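# Tip a ball from its gutter into the roofed box

## Task

Get the ball out of the gutter where it starts and into the box beside the same arm. The box has a roof and one open side. Pouring the ball in from the gutter is allowed. The task fails if the box is moved, raised, rotated or tilted by more than a small amount. It also fails if the ball drops more than slightly below table-top height while no robot is carrying it. A gutter only holds the ball while its open end is higher; holding its handle vertical makes the ball roll out. Arm bases, in metres, with facing measured in degrees counter-clockwise from +x: arm1 at x=-1.71 y=-0.47 z=+0.94 facing +13; arm2 at x=+0.00 y=+0.13 z=+0.90 facing +104; arm3 at x=+1.71 y=+0.22 z=+0.95 facing -170. At the end the ball must rest in the box by itself, and every gripper must have released and pulled away.

## Robot and tools

ROBOTS. Three identical i2rt Big YAM arms, arm1, arm2 and arm3, bolted at the base positions given in the task. Each has six revolute joints, a two-finger gripper and a wrist camera. With joints 1 and 6 at zero and the hand level and pointing forward, the wrist camera rides on top of the hand looking toward the fingertips. Reach is roughly 1.0 m from the joint-1 axis. Joints move at different speeds, so the hand can sweep a wide curve between postures. The arms do not wait for one another.

FRAME. One shared scene frame, origin on the floor, +z up, metres. The hand point is midway between the fingertips; its z axis runs along the fingers and its y axis is the opening direction. Base orientation is counter-clockwise degrees from +x.

execute_actions. Arguments: "actions", a list holding exactly one action or none, and optional "cameras" (list of names from arm1_cam_wrist, arm2_cam_wrist, arm3_cam_wrist, cam_end_1, cam_end_2, cam_gap_1, cam_gap_2, cam_side, cam_top, or "all"; omitted/null means all, [] means no images). An action is an object keyed by robot name; each robot gets a "joints" object with absolute targets (not offsets) by joint name. Any subset of joints may be given; unnamed joints or robots may keep pushing toward earlier targets. Units and ranges:
- joint1_rad: -2.879 to 2.879, done within ±0.045. Rotates the arm about its base, positive counter-clockwise seen from above; 0 points along the base's facing.
- joint2_rad: 0 to 3.141, ±0.14. Shoulder; 0 has the upper arm pointing back roughly level, increasing lifts it up then forward.
- joint3_rad: 0 to 3.019, ±0.09. Elbow; 0 is fully folded, increasing opens it.
- joint4_rad: -1.692 to 1.57, ±0.055. Hand pitch; positive tilts fingers up.
- joint5_rad: -1.57 to 1.57, ±0.03. Sideways hand swing; positive toward the arm's right.
- joint6_rad: -2.094 to 2.094, ±0.035. Hand roll; positive is clockwise viewed from behind the hand.
- gripper_m: 0 to 0.093 m fingertip gap, ±0.003; grip force tops out near 50-62 N per pad, lower on some.
All motions in one action start together; an action lasts at most 15 s. An unknown key or out-of-range number rejects the whole call and nothing moves. Example: {"arm1": {"joints": {"gripper_m": 0.05}}, "arm2": {"joints": {"joint1_rad": 0.3}}}. An empty list just reports state and images.

wait: {"seconds": 0-10}. Commands nothing new; returns the same as an empty action.

zoom_image: {"camera": name, "region": [x0, y0, x1, y1]} in pixels of that camera's latest full image, origin top-left, at most 504 by 504. Only cameras present with full images in the latest result can be zoomed.

finished_scene: {"scene": 1 or 2}. Closes that scene irreversibly after the robots hold the last command and reports success; the next scene's task arrives in its result. Replying without any tool call ends all remaining scenes. When resuming from a summary, first send an empty execute_actions to learn the current scene and task.

RESULT LINES. Each result gives robot state (joint_positions), images in the order listed on the "pictures" line, and joint_status per commanded joint. "off_target": stopped short and may still be pushing. "contact_stop" or "time_out": target discarded, joint holds where it stopped; but a timed-out joint may keep a target (its old one, or one limited to 0.375, 0.375, 0.113, 0.225, 0.075, 0.3 rad from its position for joints 1-6) and keep pushing, listed under on_its_own, and it will resume moving if unblocked. To relieve a push, command the reported position. "joint command not followed" (often with a "cause:" line) means a safety check blocked that arm's joint targets, usually self- or arm-to-arm collision avoidance; the gripper part still runs, and blocked joints read "not_followed". The arm may retry those targets on later actions until given acceptable ones. Empty calls never show that line. on_its_own covers what the call did not command; "held at" is the joint's current target, not its position. If any result reports a stop, the rest of that reply's execute_actions, wait and finished_scene calls are skipped. A joint holding a load sinks; a target very close to the current position may not move it.

CAMERAS. Six fixed room cameras plus one wrist camera per arm. Calibration per camera gives model, image size, K, distortion D, and T_world_to_cam (4x4, scene frame to camera) with pos_world; room cameras may be off by up to about 2.3 degrees and 9 mm, and wrist-camera poses inherit joint-reading errors. Results list cameras whose numbers changed.

MOTOR HEAT. Holding loads or pushing heats motors, even while you think. MOTOR HOT warns from 85 °C; at 100 °C an OVER-TEMPERATURE FAULT drops that whole arm until it cools, and its unfinished keys read "limit_stop_at_motor_heat"; resend those targets afterwards. Some heat carries into the next scene.

AVOID. Arms squeezing against each other (ends the run) or hitting hard; the collision check ignores fingers, gripper housings and wrist cameras and can react late. The arms don't halt on contact and push hard, so avoid pressing into the table, box or each other. Don't bump or move the box, don't let the ball fall off the tables or drop below table height, don't knock anything out of the work area, and avoid drops, slips and slams. Loose objects may occasionally get a brief external push.

Each tool is called after "Call:" as a command line: name --argument value for each argument, lists and objects as JSON in quotes; but a table of rows of numbers goes row by row, as --pt "numbers of a row", without its own name.

## Session

Call:
execute_actions --actions '[]'

Scene clock: 0.00 s.
Motor temperatures (°C, as the motors report them): arm1=[24 27 28 26 25 28] | arm2=[25 27 27 24 27 27] | arm3=[27 25 25 26 25 26]
arm1.joint_positions: joint1_rad=-0.901 joint2_rad=+0.509 joint3_rad=+1.530 joint4_rad=-1.252 joint5_rad=-0.129 joint6_rad=-0.218 gripper_m=+0.094
arm1.joint_status: not commanded
arm1.hand: x=-1.5709 y=-0.5513 z=+1.5802 quat_wxyz=(-0.578, -0.139, -0.773, +0.224) (m; scene frame)
arm2.joint_positions: joint1_rad=+0.467 joint2_rad=+0.245 joint3_rad=+1.464 joint4_rad=-1.325 joint5_rad=+0.125 joint6_rad=-0.030 gripper_m=+0.094
arm2.joint_status: not commanded
arm2.hand: x=-0.0182 y=+0.1863 z=+1.5228 quat_wxyz=(-0.329, +0.665, -0.338, -0.578) (m; scene frame)
arm3.joint_positions: joint1_rad=-0.479 joint2_rad=+0.620 joint3_rad=+1.439 joint4_rad=-1.457 joint5_rad=+0.267 joint6_rad=-0.231 gripper_m=+0.095
arm3.joint_status: not commanded
arm3.hand: x=+1.5298 y=+0.3276 z=+1.4941 quat_wxyz=(+0.230, -0.883, +0.091, +0.398) (m; scene frame)
pictures: arm1_cam_wrist, arm2_cam_wrist, arm3_cam_wrist, cam_end_1, cam_end_2, cam_gap_1, cam_gap_2, cam_side, cam_top
Images, in order (width x height): arm1_cam_wrist 616x616, arm2_cam_wrist 616x616, arm3_cam_wrist 616x616, cam_end_1 504x504, cam_end_2 504x504, cam_gap_1 504x504, cam_gap_2 504x504, cam_side 504x504, cam_top 504x504.

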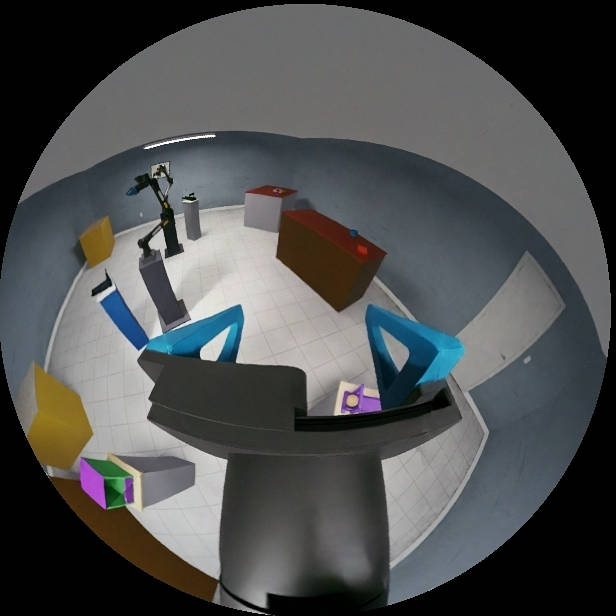

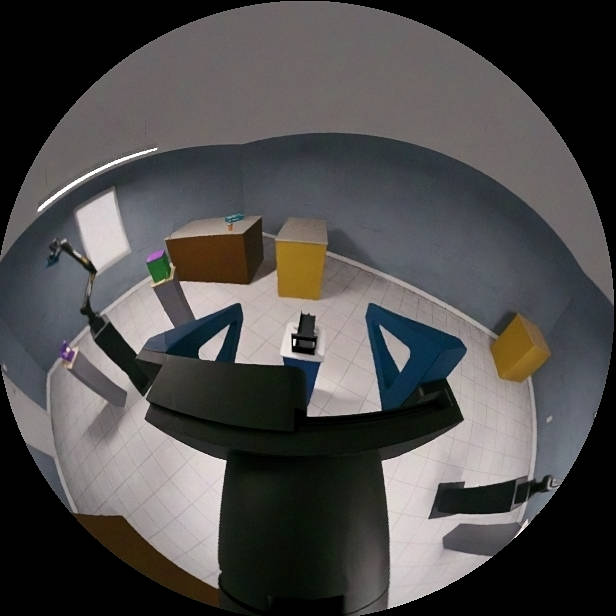

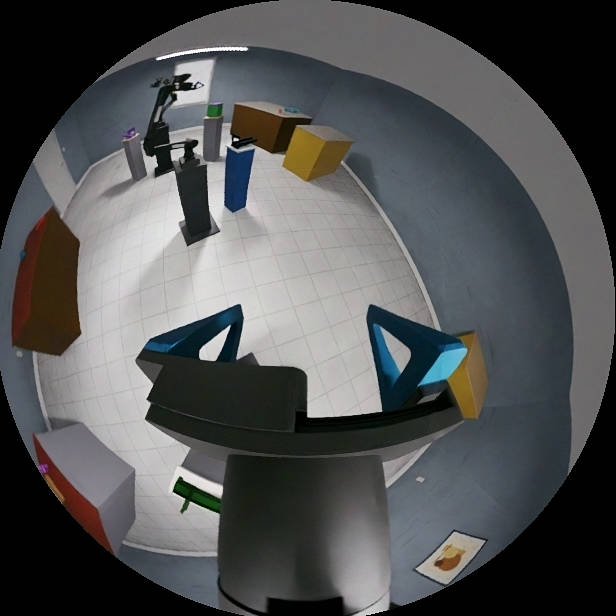

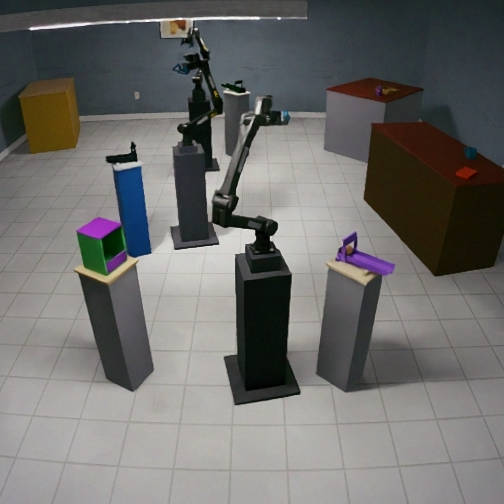

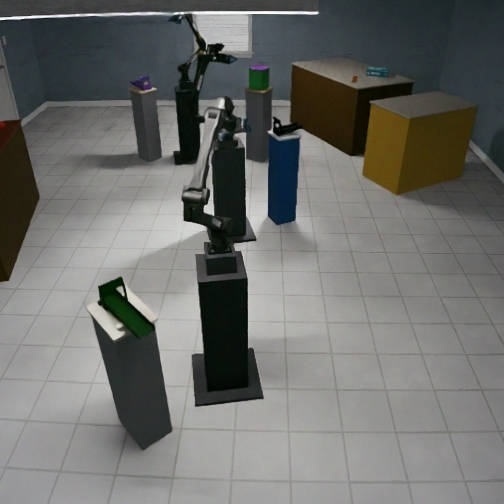

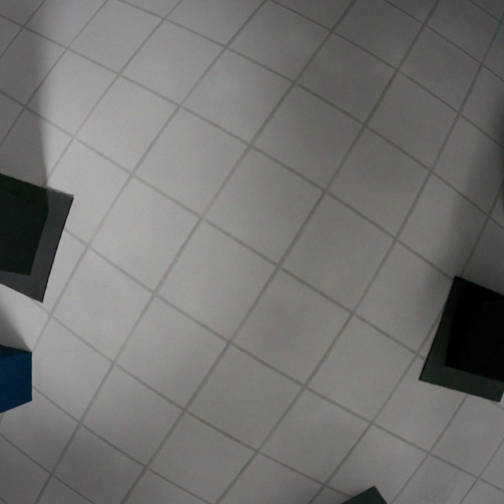

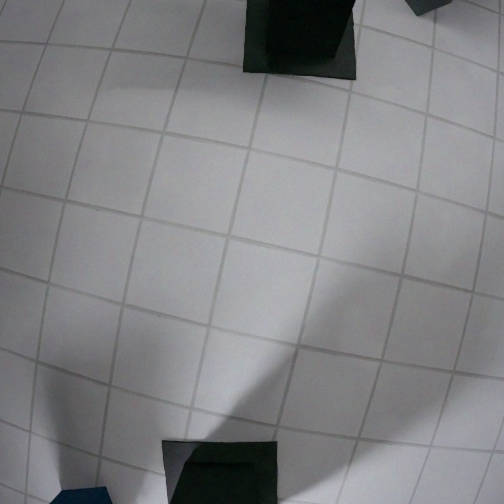

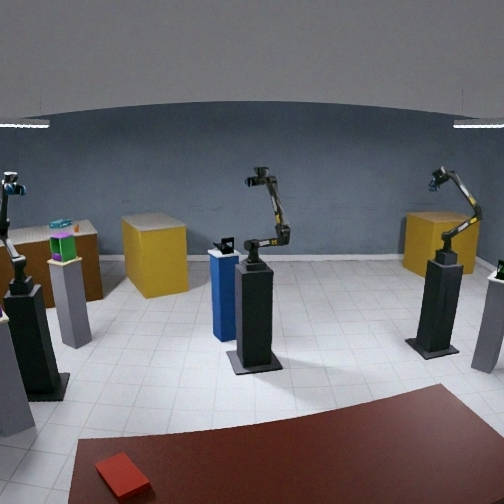

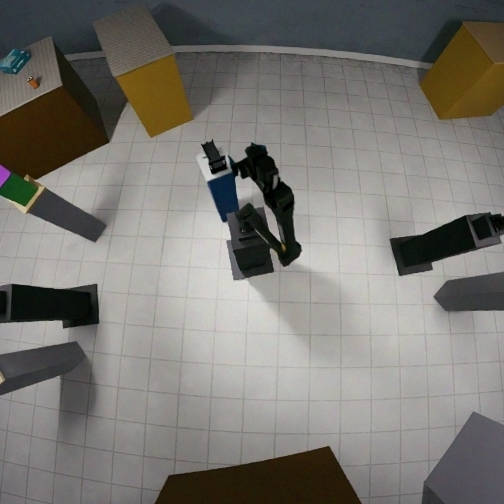

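Call:
zoom_image --camera "cam_end_1" --region '[310, 215, 410, 295]'

Call:
zoom_image --camera "cam_end_1" --region '[60, 205, 160, 295]'

Call:
zoom_image --camera "cam_end_2" --region '[70, 260, 180, 350]'

Call:
execute_actions --actions '[{"arm1":{"joints":{"joint1_rad":-1.7,"joint2_rad":1.2,"joint3_rad":1.2,"joint4_rad":-1.2,"joint5_rad":0,"joint6_rad":0}}}]' --cameras '["arm1_cam_wrist","cam_end_1"]'

Region (310, 215, 410, 295) of cam_end_1's 504x504 image, scaled by 5.040, with more detail than that image has; it fills the top 403 rows of this view, and the rest is white.

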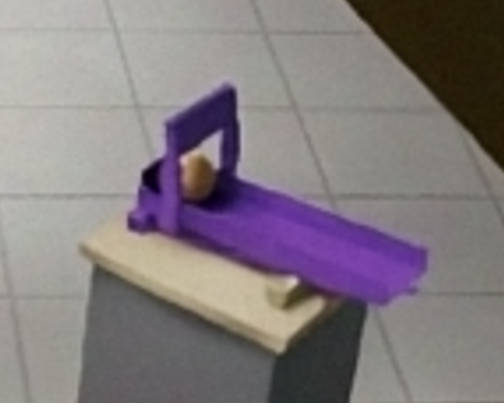

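Region (60, 205, 160, 295) of cam_end_1's 504x504 image, scaled by 5.040, with more detail than that image has; it fills the top 454 rows of this view, and the rest is white.

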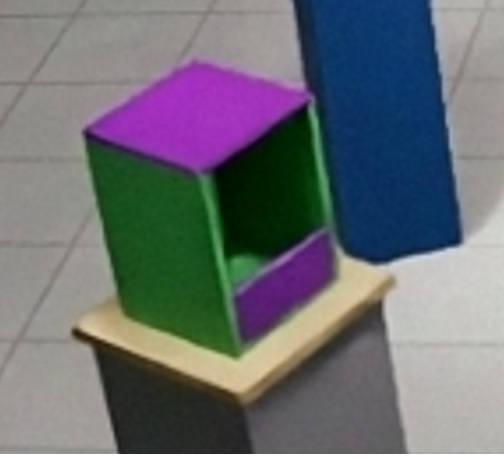

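Region (70, 260, 180, 350) of cam_end_2's 504x504 image, scaled by 4.582, with more detail than that image has; it fills the top 412 rows of this view, and the rest is white.

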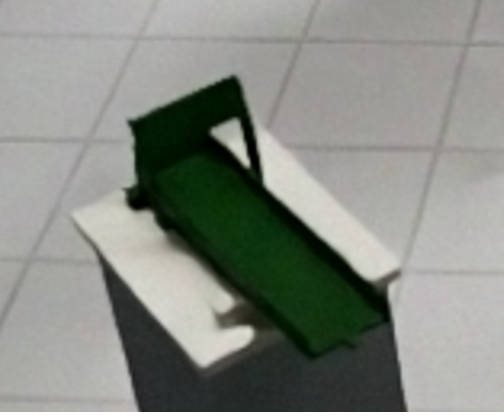

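Scene clock: 1.53 s.
Motor temperatures (°C, as the motors report them): arm1=[24 27 28 26 25 28] | arm2=[25 27 27 24 27 27] | arm3=[27 25 25 26 25 26]
arm1.joint_positions: joint1_rad=-1.703 joint2_rad=+1.210 joint3_rad=+1.171 joint4_rad=-1.212 joint5_rad=-0.001 joint6_rad=-0.012 gripper_m=+0.094
arm1.joint_status: all done
arm1.hand: x=-1.6768 y=-0.8755 z=+1.1979 quat_wxyz=(-0.115, -0.662, -0.733, +0.110) (m; scene frame)
arm2.joint_positions: joint1_rad=+0.467 joint2_rad=+0.245 joint3_rad=+1.464 joint4_rad=-1.325 joint5_rad=+0.125 joint6_rad=-0.030 gripper_m=+0.094
arm2.joint_status: not commanded
arm2.hand: x=-0.0182 y=+0.1863 z=+1.5228 quat_wxyz=(-0.329, +0.665, -0.338, -0.578) (m; scene frame)
arm3.joint_positions: joint1_rad=-0.479 joint2_rad=+0.620 joint3_rad=+1.439 joint4_rad=-1.457 joint5_rad=+0.267 joint6_rad=-0.231 gripper_m=+0.095
arm3.joint_status: not commanded
arm3.hand: x=+1.5298 y=+0.3276 z=+1.4941 quat_wxyz=(+0.230, -0.883, +0.091, +0.398) (m; scene frame)
pictures: arm1_cam_wrist, cam_end_1
camera_calibration (this result's frames):
arm1_cam_wrist: T_world_to_cam=[[-0.995114, -0.0977175, 0.0141403, -1.77281], [-0.0898898, 0.955873, 0.27969, 0.356771], [-0.0408469, 0.277052, -0.959986, 1.44447], [0, 0, 0, 1]] pos_world=[-1.67308, -0.914457, 1.31196]
Images, in order (width x height): arm1_cam_wrist 616x616, cam_end_1 504x504.

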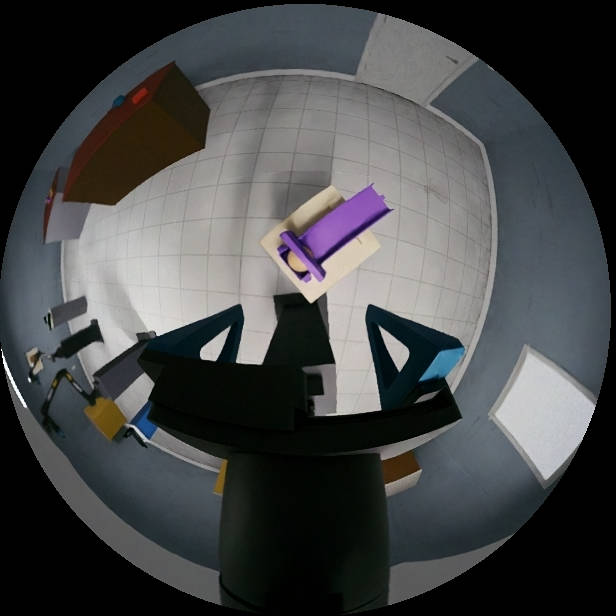

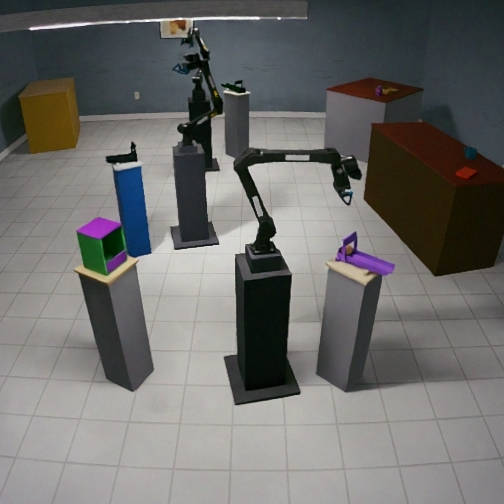

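Call:
execute_actions --actions '[{"arm1":{"joints":{"joint1_rad":-1.64,"joint2_rad":1.55,"joint3_rad":1.25,"joint4_rad":-1.15,"joint5_rad":0.14,"joint6_rad":-0.65}}}]' --cameras '["arm1_cam_wrist","cam_end_1"]'

Call:
zoom_image --camera "cam_end_1" --region '[290, 170, 420, 300]'

Scene clock: 3.70 s.
Motor temperatures (°C, as the motors report them): arm1=[24 27 29 26 25 28] | arm2=[25 27 27 24 27 27] | arm3=[27 25 26 26 25 26]
arm1.joint_positions: joint1_rad=-1.640 joint2_rad=+1.560 joint3_rad=+1.230 joint4_rad=-1.165 joint5_rad=+0.137 joint6_rad=-0.638 gripper_m=+0.094
arm1.joint_status: all done
arm1.hand: x=-1.6670 y=-0.9302 z=+1.0795 quat_wxyz=(+0.042, -0.382, -0.921, +0.069) (m; scene frame)
arm2.joint_positions: joint1_rad=+0.467 joint2_rad=+0.245 joint3_rad=+1.464 joint4_rad=-1.325 joint5_rad=+0.125 joint6_rad=-0.030 gripper_m=+0.094
arm2.joint_status: not commanded
arm2.hand: x=-0.0182 y=+0.1863 z=+1.5228 quat_wxyz=(-0.329, +0.665, -0.338, -0.578) (m; scene frame)
arm3.joint_positions: joint1_rad=-0.479 joint2_rad=+0.620 joint3_rad=+1.439 joint4_rad=-1.457 joint5_rad=+0.267 joint6_rad=-0.231 gripper_m=+0.095
arm3.joint_status: not commanded
arm3.hand: x=+1.5298 y=+0.3276 z=+1.4941 quat_wxyz=(+0.230, -0.883, +0.091, +0.398) (m; scene frame)
pictures: arm1_cam_wrist, cam_end_1
camera_calibration (this result's frames):
arm1_cam_wrist: T_world_to_cam=[[-0.697009, -0.69787, 0.164787, -1.99067], [-0.503877, 0.640184, 0.57989, -0.864823], [-0.510182, 0.321157, -0.797855, 0.43002], [0, 0, 0, 1]] pos_world=[-1.60389, -0.973691, 1.17263]
Images, in order (width x height): arm1_cam_wrist 616x616, cam_end_1 504x504.

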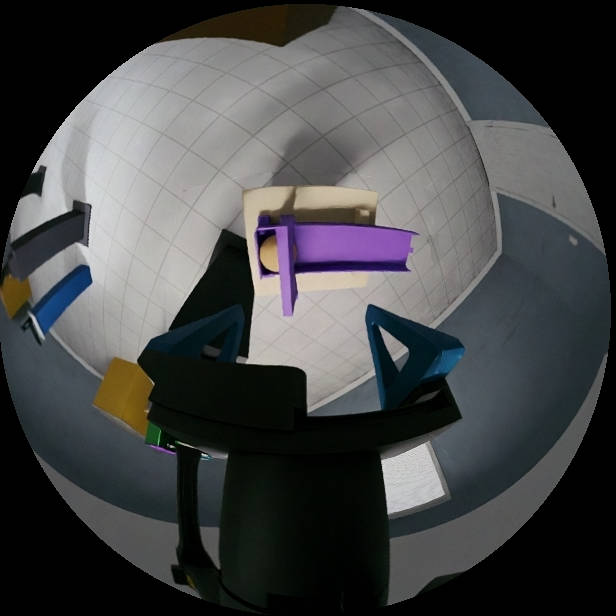

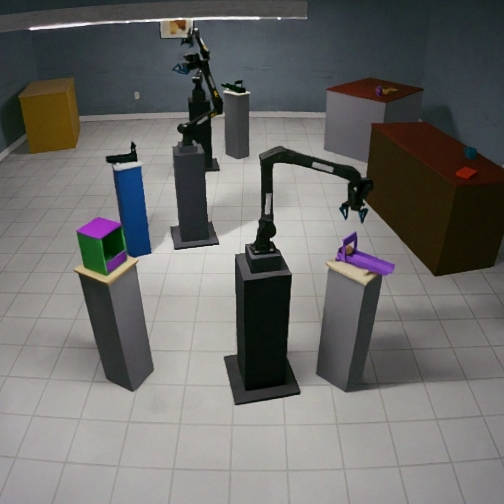

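Region (290, 170, 420, 300) of cam_end_1's 504x504 image, scaled by 3.877, with more detail than that image has.

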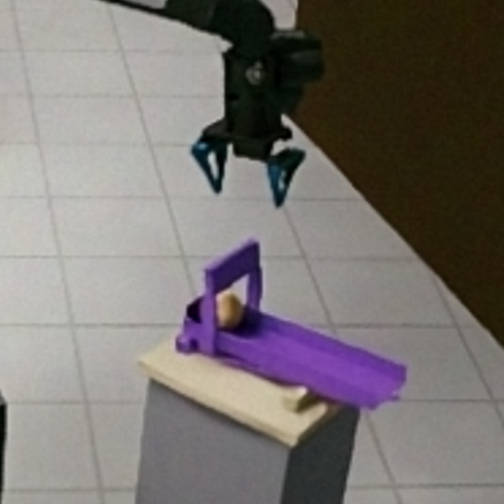

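Call:
execute_actions --actions '[{"arm1":{"joints":{"joint2_rad":1.64,"joint3_rad":1.09,"joint4_rad":-0.89}}}]' --cameras '["arm1_cam_wrist","cam_end_1"]'

Call:
zoom_image --camera "cam_end_1" --region '[290, 170, 420, 300]'

Scene clock: 5.07 s.
Motor temperatures (°C, as the motors report them): arm1=[24 27 29 26 25 28] | arm2=[25 27 28 24 27 27] | arm3=[27 25 26 26 25 26]
arm1.joint_positions: joint1_rad=-1.640 joint2_rad=+1.642 joint3_rad=+1.076 joint4_rad=-0.909 joint5_rad=+0.137 joint6_rad=-0.639 gripper_m=+0.094
arm1.joint_status: all done
arm1.hand: x=-1.6681 y=-0.9270 z=+0.9923 quat_wxyz=(+0.037, -0.382, -0.920, +0.078) (m; scene frame)
arm2.joint_positions: joint1_rad=+0.467 joint2_rad=+0.245 joint3_rad=+1.464 joint4_rad=-1.325 joint5_rad=+0.125 joint6_rad=-0.030 gripper_m=+0.094
arm2.joint_status: not commanded
arm2.hand: x=-0.0182 y=+0.1863 z=+1.5228 quat_wxyz=(-0.329, +0.665, -0.338, -0.578) (m; scene frame)
arm3.joint_positions: joint1_rad=-0.479 joint2_rad=+0.620 joint3_rad=+1.439 joint4_rad=-1.457 joint5_rad=+0.267 joint6_rad=-0.231 gripper_m=+0.095
arm3.joint_status: not commanded
arm3.hand: x=+1.5298 y=+0.3276 z=+1.4941 quat_wxyz=(+0.230, -0.883, +0.091, +0.398) (m; scene frame)
pictures: arm1_cam_wrist, cam_end_1
camera_calibration (this result's frames):
arm1_cam_wrist: T_world_to_cam=[[-0.696585, -0.695392, 0.176634, -1.98358], [-0.506107, 0.650749, 0.566023, -0.797084], [-0.508552, 0.304888, -0.805244, 0.353799], [0, 0, 0, 1]] pos_world=[-1.60521, -0.968529, 1.08643]
Images, in order (width x height): arm1_cam_wrist 616x616, cam_end_1 504x504.

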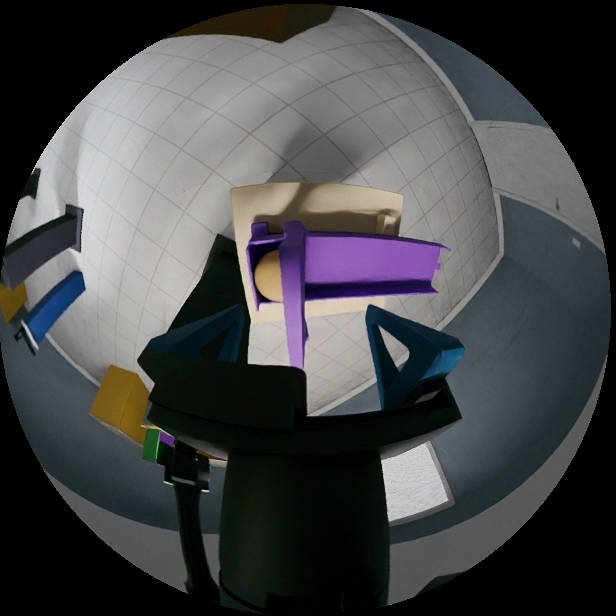

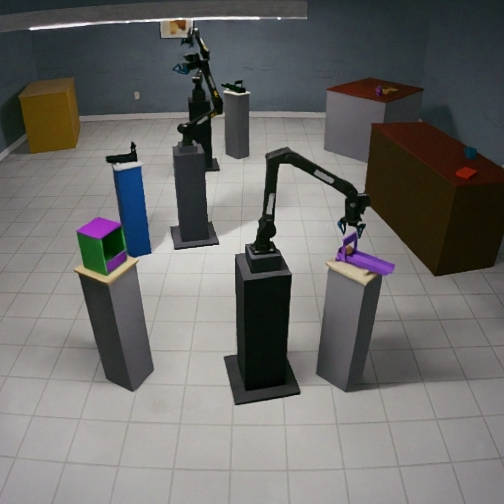

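Region (290, 170, 420, 300) of cam_end_1's 504x504 image, scaled by 3.877, with more detail than that image has.

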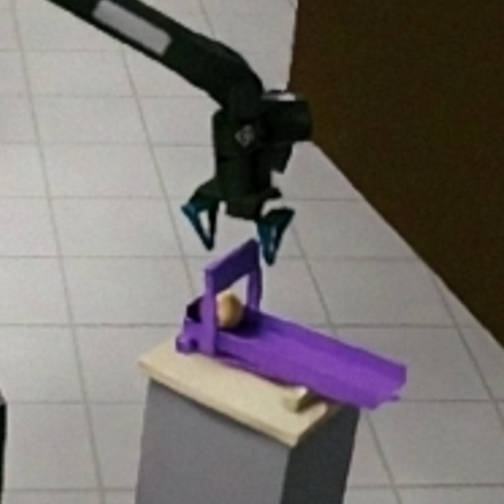

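Call:
execute_actions --actions '[{"arm1":{"joints":{"joint2_rad":1.655,"joint3_rad":1.005,"joint4_rad":-0.79,"joint6_rad":-0.69,"gripper_m":0.05}}}]' --cameras '["arm1_cam_wrist","cam_end_1"]'

Call:
zoom_image --camera "cam_end_1" --region '[290, 170, 420, 300]'

Scene clock: 6.03 s.
Motor temperatures (°C, as the motors report them): arm1=[24 27 29 26 25 28] | arm2=[25 27 28 24 27 27] | arm3=[27 25 26 26 25 26]
arm1.joint_positions: joint1_rad=-1.640 joint2_rad=+1.642 joint3_rad=+0.999 joint4_rad=-0.809 joint5_rad=+0.137 joint6_rad=-0.678 gripper_m=+0.050
arm1.joint_status: all done
arm1.hand: x=-1.6700 y=-0.9160 z=+0.9688 quat_wxyz=(+0.033, -0.364, -0.927, +0.087) (m; scene frame)
arm2.joint_positions: joint1_rad=+0.467 joint2_rad=+0.245 joint3_rad=+1.464 joint4_rad=-1.325 joint5_rad=+0.125 joint6_rad=-0.030 gripper_m=+0.094
arm2.joint_status: not commanded
arm2.hand: x=-0.0182 y=+0.1863 z=+1.5228 quat_wxyz=(-0.329, +0.665, -0.338, -0.578) (m; scene frame)
arm3.joint_positions: joint1_rad=-0.479 joint2_rad=+0.620 joint3_rad=+1.439 joint4_rad=-1.457 joint5_rad=+0.267 joint6_rad=-0.231 gripper_m=+0.095
arm3.joint_status: not commanded
arm3.hand: x=+1.5298 y=+0.3276 z=+1.4941 quat_wxyz=(+0.230, -0.883, +0.091, +0.398) (m; scene frame)
pictures: arm1_cam_wrist, cam_end_1
camera_calibration (this result's frames):
arm1_cam_wrist: T_world_to_cam=[[-0.669148, -0.718392, 0.190141, -1.96142], [-0.530139, 0.640774, 0.555302, -0.830734], [-0.520762, 0.270778, -0.809621, 0.283218], [0, 0, 0, 1]] pos_world=[-1.6054, -0.953446, 1.06355]
Images, in order (width x height): arm1_cam_wrist 616x616, cam_end_1 504x504.

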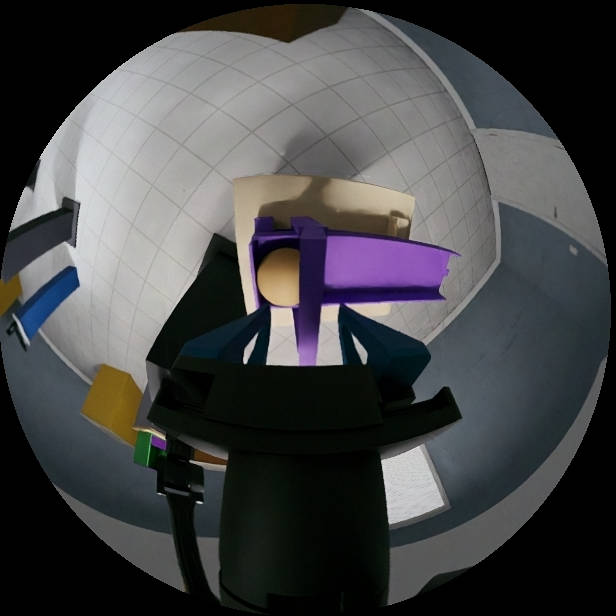

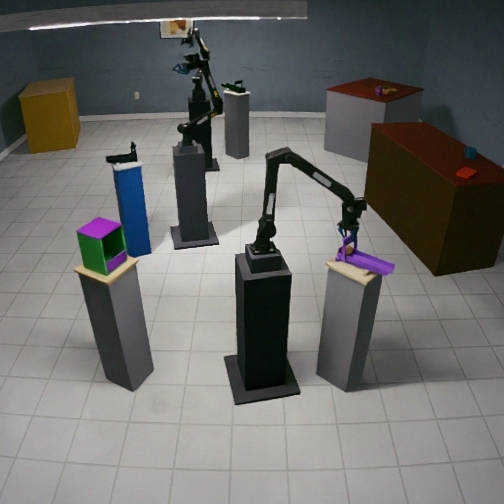

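Region (290, 170, 420, 300) of cam_end_1's 504x504 image, scaled by 3.877, with more detail than that image has.

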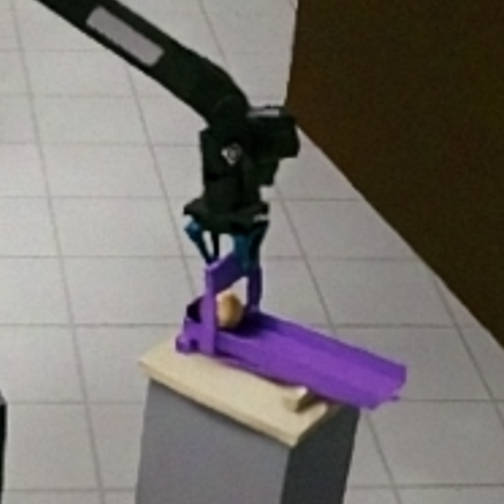

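A bit deeper.

Call:
execute_actions --actions '[{"arm1":{"joints":{"joint2_rad":1.685,"joint3_rad":0.995,"joint4_rad":-0.76,"joint6_rad":-0.65}}}]' --cameras '["arm1_cam_wrist"]'

Call:
execute_actions --actions '[{"arm1":{"joints":{"gripper_m":0.0}}}]' --cameras '["arm1_cam_wrist","cam_end_1"]'

Call:
zoom_image --camera "cam_end_1" --region '[290, 170, 420, 300]'

Scene clock: 6.83 s.
Motor temperatures (°C, as the motors report them): arm1=[24 27 29 26 25 28] | arm2=[25 27 28 24 27 27] | arm3=[27 25 26 26 25 26]
arm1.joint_positions: joint1_rad=-1.640 joint2_rad=+1.665 joint3_rad=+0.999 joint4_rad=-0.780 joint5_rad=+0.137 joint6_rad=-0.662 gripper_m=+0.050
arm1.joint_status: all done
arm1.hand: x=-1.6693 y=-0.9207 z=+0.9600 quat_wxyz=(+0.030, -0.371, -0.924, +0.090) (m; scene frame)
arm2.joint_positions: joint1_rad=+0.467 joint2_rad=+0.245 joint3_rad=+1.464 joint4_rad=-1.325 joint5_rad=+0.125 joint6_rad=-0.030 gripper_m=+0.094
arm2.joint_status: not commanded
arm2.hand: x=-0.0182 y=+0.1863 z=+1.5228 quat_wxyz=(-0.329, +0.665, -0.338, -0.578) (m; scene frame)
arm3.joint_positions: joint1_rad=-0.479 joint2_rad=+0.620 joint3_rad=+1.439 joint4_rad=-1.457 joint5_rad=+0.267 joint6_rad=-0.231 gripper_m=+0.095
arm3.joint_status: not commanded
arm3.hand: x=+1.5298 y=+0.3276 z=+1.4941 quat_wxyz=(+0.230, -0.883, +0.091, +0.398) (m; scene frame)
pictures: arm1_cam_wrist
camera_calibration (this result's frames):
arm1_cam_wrist: T_world_to_cam=[[-0.680408, -0.706641, 0.194173, -1.97455], [-0.52222, 0.653421, 0.548021, -0.790568], [-0.514131, 0.271477, -0.813616, 0.293233], [0, 0, 0, 1]] pos_world=[-1.60559, -0.958326, 1.05523]
Images, in order (width x height): arm1_cam_wrist 616x616.

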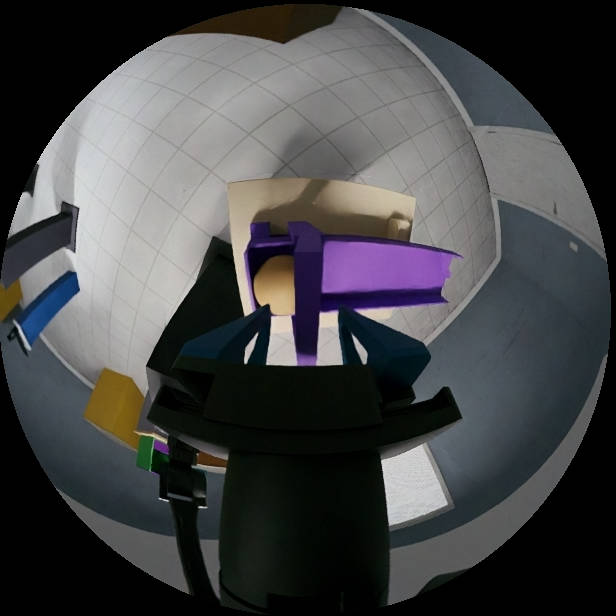

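Scene clock: 7.43 s.
Motor temperatures (°C, as the motors report them): arm1=[24 27 29 26 25 28] | arm2=[25 27 28 24 27 27] | arm3=[27 25 26 26 25 26]
arm1.joint_positions: joint1_rad=-1.639 joint2_rad=+1.664 joint3_rad=+0.999 joint4_rad=-0.774 joint5_rad=+0.144 joint6_rad=-0.660 gripper_m=+0.011
arm1.joint_status: gripper_m off_target (ended at +0.011, target +0.000)
arm1.hand: x=-1.6700 y=-0.9221 z=+0.9605 quat_wxyz=(+0.032, -0.372, -0.923, +0.094) (m; scene frame)
arm2.joint_positions: joint1_rad=+0.467 joint2_rad=+0.245 joint3_rad=+1.464 joint4_rad=-1.325 joint5_rad=+0.125 joint6_rad=-0.030 gripper_m=+0.094
arm2.joint_status: not commanded
arm2.hand: x=-0.0182 y=+0.1863 z=+1.5228 quat_wxyz=(-0.329, +0.665, -0.338, -0.578) (m; scene frame)
arm3.joint_positions: joint1_rad=-0.479 joint2_rad=+0.620 joint3_rad=+1.439 joint4_rad=-1.457 joint5_rad=+0.267 joint6_rad=-0.231 gripper_m=+0.095
arm3.joint_status: not commanded
arm3.hand: x=+1.5298 y=+0.3276 z=+1.4941 quat_wxyz=(+0.230, -0.883, +0.091, +0.398) (m; scene frame)
pictures: arm1_cam_wrist, cam_end_1
camera_calibration (this result's frames):
arm1_cam_wrist: T_world_to_cam=[[-0.680631, -0.703896, 0.203155, -1.98252], [-0.517654, 0.658282, 0.546533, -0.776837], [-0.518436, 0.266823, -0.812422, 0.281053], [0, 0, 0, 1]] pos_world=[-1.60579, -0.959098, 1.05566]
Images, in order (width x height): arm1_cam_wrist 616x616, cam_end_1 504x504.

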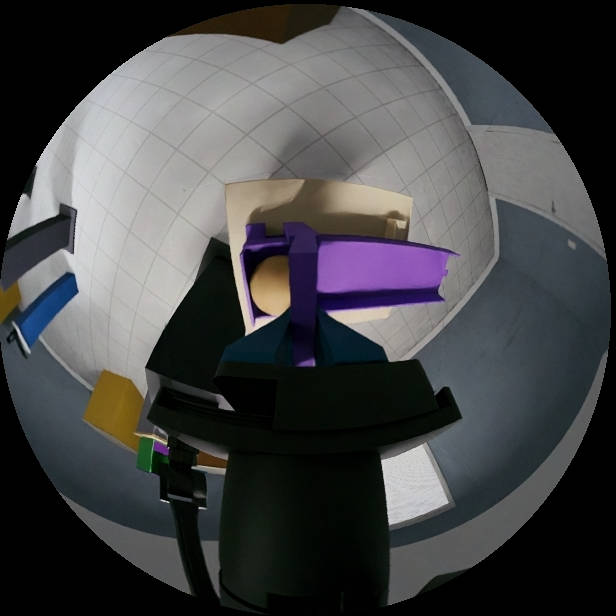

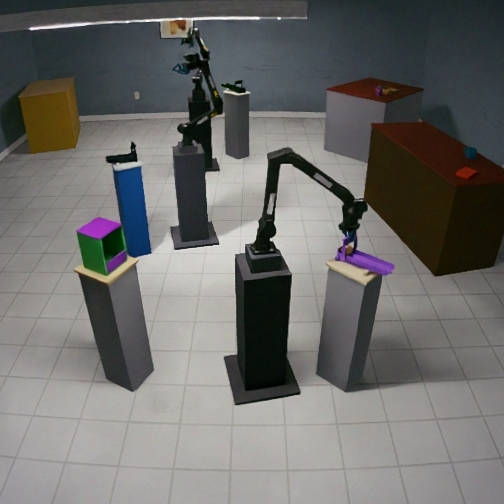

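Region (290, 170, 420, 300) of cam_end_1's 504x504 image, scaled by 3.877, with more detail than that image has.

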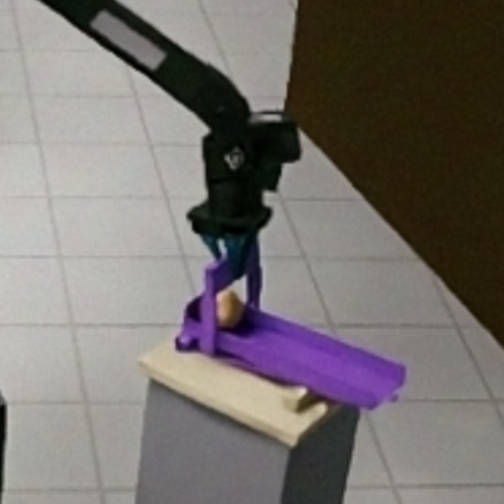

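Call:
execute_actions --actions '[{"arm1":{"joints":{"joint2_rad":1.45,"joint5_rad":0.4}}}]' --cameras '["arm1_cam_wrist","cam_end_1"]'

Call:
execute_actions --actions '[{"arm1":{"joints":{"joint2_rad":1.0,"joint3_rad":0.8,"joint4_rad":-0.95,"joint1_rad":-1.2}}}]' --cameras '["arm1_cam_wrist","cam_end_1"]'

Scene clock: 8.77 s.
Motor temperatures (°C, as the motors report them): arm1=[24 27 29 26 25 28] | arm2=[25 27 28 24 27 27] | arm3=[27 25 27 26 25 26]
arm1.joint_positions: joint1_rad=-1.639 joint2_rad=+1.442 joint3_rad=+0.973 joint4_rad=-0.774 joint5_rad=+0.394 joint6_rad=-0.660 gripper_m=+0.011
arm1.joint_status: all done
arm1.hand: x=-1.7102 y=-0.9273 z=+1.0587 quat_wxyz=(+0.088, -0.387, -0.887, +0.237) (m; scene frame)
arm2.joint_positions: joint1_rad=+0.467 joint2_rad=+0.245 joint3_rad=+1.464 joint4_rad=-1.325 joint5_rad=+0.125 joint6_rad=-0.030 gripper_m=+0.094
arm2.joint_status: not commanded
arm2.hand: x=-0.0182 y=+0.1863 z=+1.5228 quat_wxyz=(-0.329, +0.665, -0.338, -0.578) (m; scene frame)
arm3.joint_positions: joint1_rad=-0.479 joint2_rad=+0.620 joint3_rad=+1.439 joint4_rad=-1.457 joint5_rad=+0.267 joint6_rad=-0.231 gripper_m=+0.095
arm3.joint_status: not commanded
arm3.hand: x=+1.5298 y=+0.3276 z=+1.4941 quat_wxyz=(+0.230, -0.883, +0.091, +0.398) (m; scene frame)
pictures: arm1_cam_wrist, cam_end_1
camera_calibration (this result's frames):
arm1_cam_wrist: T_world_to_cam=[[-0.642924, -0.58595, 0.493266, -2.1668], [-0.368837, 0.801272, 0.471086, -0.380935], [-0.671273, 0.120938, -0.731277, -0.14118], [0, 0, 0, 1]] pos_world=[-1.62836, -0.947331, 1.14502]
Images, in order (width x height): arm1_cam_wrist 616x616, cam_end_1 504x504.

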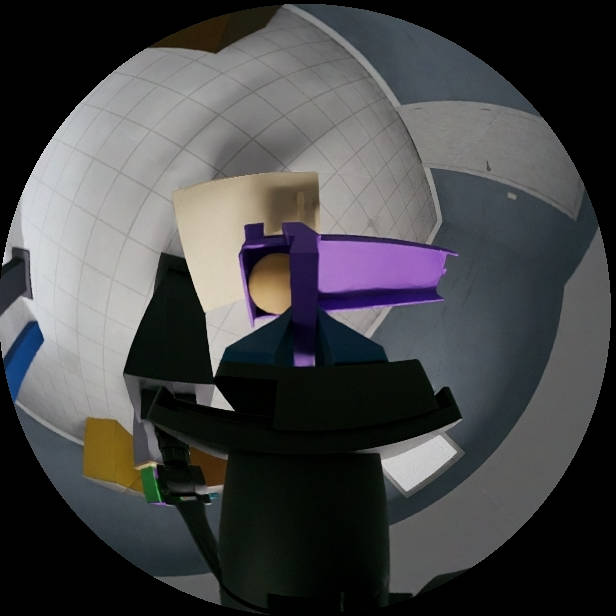

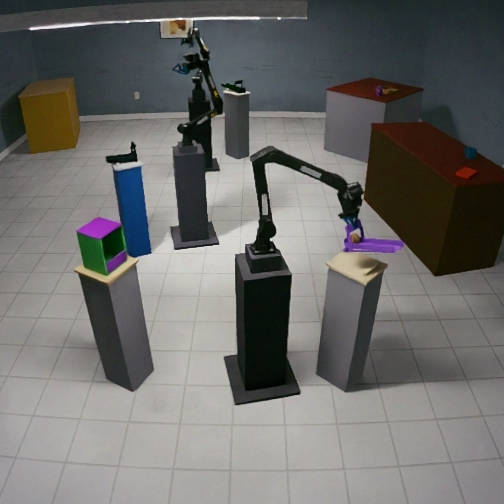

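Scene clock: 10.03 s.
Motor temperatures (°C, as the motors report them): arm1=[24 27 29 26 25 28] | arm2=[25 27 28 24 27 27] | arm3=[27 25 27 26 25 26]
arm1.joint_positions: joint1_rad=-1.202 joint2_rad=+0.996 joint3_rad=+0.773 joint4_rad=-0.943 joint5_rad=+0.392 joint6_rad=-0.659 gripper_m=+0.011
arm1.joint_status: all done
arm1.hand: x=-1.5808 y=-0.7832 z=+1.1232 quat_wxyz=(+0.008, -0.191, -0.942, +0.275) (m; scene frame)
arm2.joint_positions: joint1_rad=+0.467 joint2_rad=+0.245 joint3_rad=+1.464 joint4_rad=-1.325 joint5_rad=+0.125 joint6_rad=-0.030 gripper_m=+0.094
arm2.joint_status: not commanded
arm2.hand: x=-0.0182 y=+0.1863 z=+1.5228 quat_wxyz=(-0.329, +0.665, -0.338, -0.578) (m; scene frame)
arm3.joint_positions: joint1_rad=-0.479 joint2_rad=+0.620 joint3_rad=+1.439 joint4_rad=-1.457 joint5_rad=+0.267 joint6_rad=-0.231 gripper_m=+0.095
arm3.joint_status: not commanded
arm3.hand: x=+1.5298 y=+0.3276 z=+1.4941 quat_wxyz=(+0.230, -0.883, +0.091, +0.398) (m; scene frame)
pictures: arm1_cam_wrist, cam_end_1
camera_calibration (this result's frames):
arm1_cam_wrist: T_world_to_cam=[[-0.356427, -0.772081, 0.526166, -1.76079], [-0.693313, 0.596065, 0.404997, -1.07843], [-0.62632, -0.220446, -0.747748, -0.202385], [0, 0, 0, 1]] pos_world=[-1.50204, -0.761272, 1.2119]
Images, in order (width x height): arm1_cam_wrist 616x616, cam_end_1 504x504.

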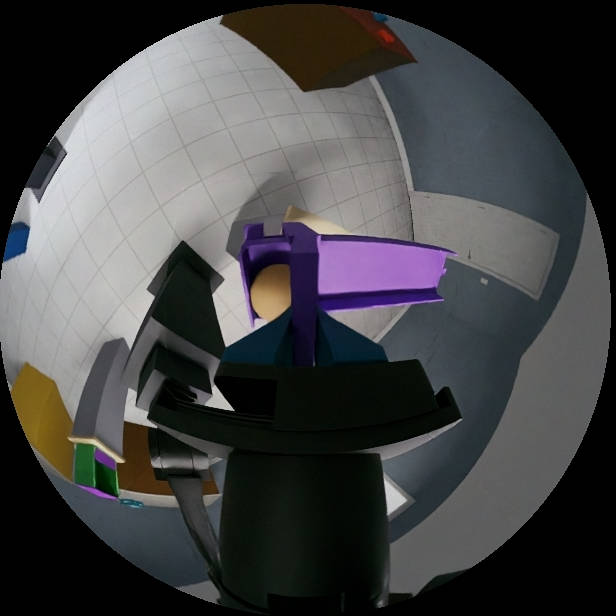

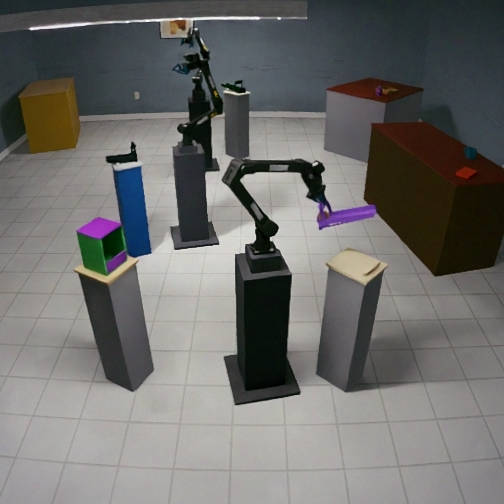

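Call:
execute_actions --actions '[{"arm1":{"joints":{"joint1_rad":0.2}}}]' --cameras '["arm1_cam_wrist"]'

Call:
execute_actions --actions '[{"arm1":{"joints":{"joint1_rad":1.85}}}]' --cameras '["arm1_cam_wrist","cam_end_1","cam_side","cam_top"]'

Scene clock: 12.00 s.
Motor temperatures (°C, as the motors report them): arm1=[24 27 30 26 25 28] | arm2=[25 27 28 24 27 27] | arm3=[27 25 27 26 25 26]
arm1.joint_positions: joint1_rad=+0.200 joint2_rad=+0.998 joint3_rad=+0.773 joint4_rad=-0.943 joint5_rad=+0.392 joint6_rad=-0.659 gripper_m=+0.011
arm1.joint_status: all done
arm1.hand: x=-1.3789 y=-0.3889 z=+1.1213 quat_wxyz=(-0.170, +0.461, -0.845, +0.211) (m; scene frame)
arm2.joint_positions: joint1_rad=+0.467 joint2_rad=+0.245 joint3_rad=+1.464 joint4_rad=-1.325 joint5_rad=+0.125 joint6_rad=-0.030 gripper_m=+0.094
arm2.joint_status: not commanded
arm2.hand: x=-0.0182 y=+0.1863 z=+1.5228 quat_wxyz=(-0.329, +0.665, -0.338, -0.578) (m; scene frame)
arm3.joint_positions: joint1_rad=-0.479 joint2_rad=+0.620 joint3_rad=+1.439 joint4_rad=-1.457 joint5_rad=+0.267 joint6_rad=-0.231 gripper_m=+0.095
arm3.joint_status: not commanded
arm3.hand: x=+1.5298 y=+0.3276 z=+1.4941 quat_wxyz=(+0.230, -0.883, +0.091, +0.398) (m; scene frame)
pictures: arm1_cam_wrist
camera_calibration (this result's frames):
arm1_cam_wrist: T_world_to_cam=[[0.704248, -0.484863, 0.518596, 0.199327], [-0.702002, -0.584603, 0.406735, -1.64575], [0.105962, -0.650498, -0.75208, 0.856904], [0, 0, 0, 1]] pos_world=[-1.38649, -0.308047, 1.21047]
Images, in order (width x height): arm1_cam_wrist 616x616.

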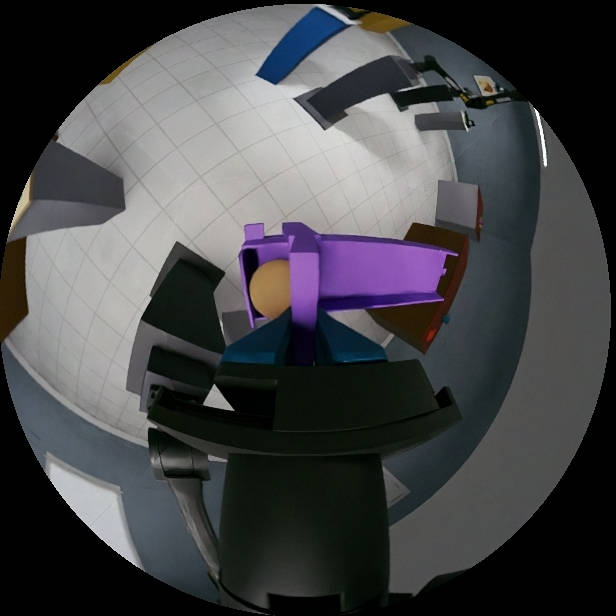

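Scene clock: 13.80 s.
Motor temperatures (°C, as the motors report them): arm1=[24 27 30 26 25 28] | arm2=[25 27 28 24 27 27] | arm3=[27 25 27 26 25 26]
arm1.joint_positions: joint1_rad=+1.849 joint2_rad=+0.998 joint3_rad=+0.773 joint4_rad=-0.943 joint5_rad=+0.393 joint6_rad=-0.658 gripper_m=+0.011
arm1.joint_status: all done
arm1.hand: x=-1.8173 y=-0.1387 z=+1.1242 quat_wxyz=(-0.273, +0.933, -0.236, +0.015) (m; scene frame)
arm2.joint_positions: joint1_rad=+0.467 joint2_rad=+0.245 joint3_rad=+1.464 joint4_rad=-1.325 joint5_rad=+0.125 joint6_rad=-0.030 gripper_m=+0.094
arm2.joint_status: not commanded
arm2.hand: x=-0.0182 y=+0.1863 z=+1.5228 quat_wxyz=(-0.329, +0.665, -0.338, -0.578) (m; scene frame)
arm3.joint_positions: joint1_rad=-0.479 joint2_rad=+0.620 joint3_rad=+1.439 joint4_rad=-1.457 joint5_rad=+0.267 joint6_rad=-0.231 gripper_m=+0.095
arm3.joint_status: not commanded
arm3.hand: x=+1.5298 y=+0.3276 z=+1.4941 quat_wxyz=(+0.230, -0.883, +0.091, +0.398) (m; scene frame)
pictures: arm1_cam_wrist, cam_end_1, cam_side, cam_top
camera_calibration (this result's frames):
arm1_cam_wrist: T_world_to_cam=[[0.43171, 0.736673, 0.520519, 0.299877], [0.640725, -0.656624, 0.397891, 0.631658], [0.634901, 0.161736, -0.755475, 2.14597], [0, 0, 0, 1]] pos_world=[-1.89666, -0.15323, 1.21381]
Images, in order (width x height): arm1_cam_wrist 616x616, cam_end_1 504x504, cam_side 504x504, cam_top 504x504.

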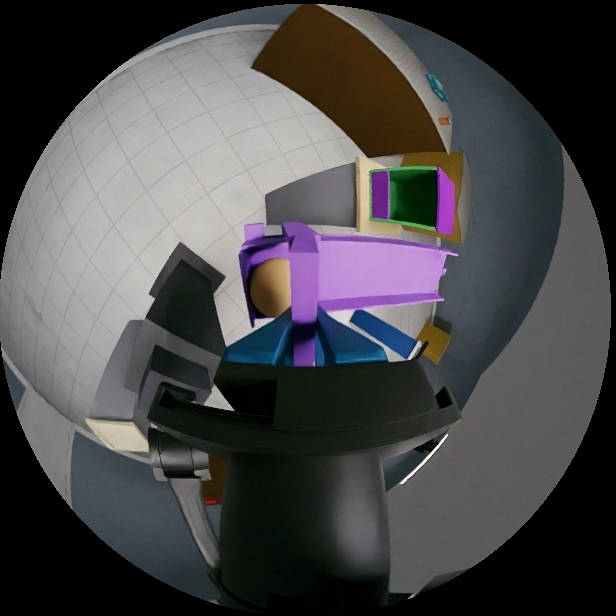

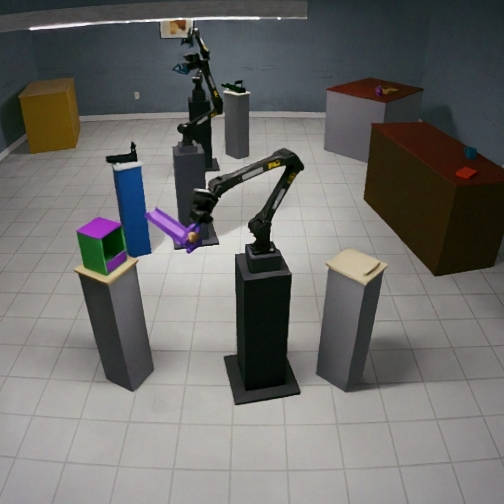

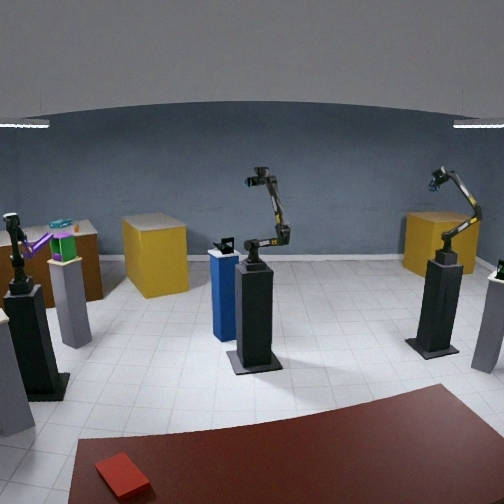

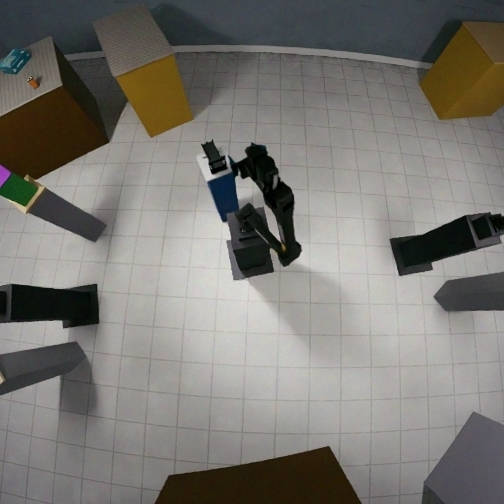

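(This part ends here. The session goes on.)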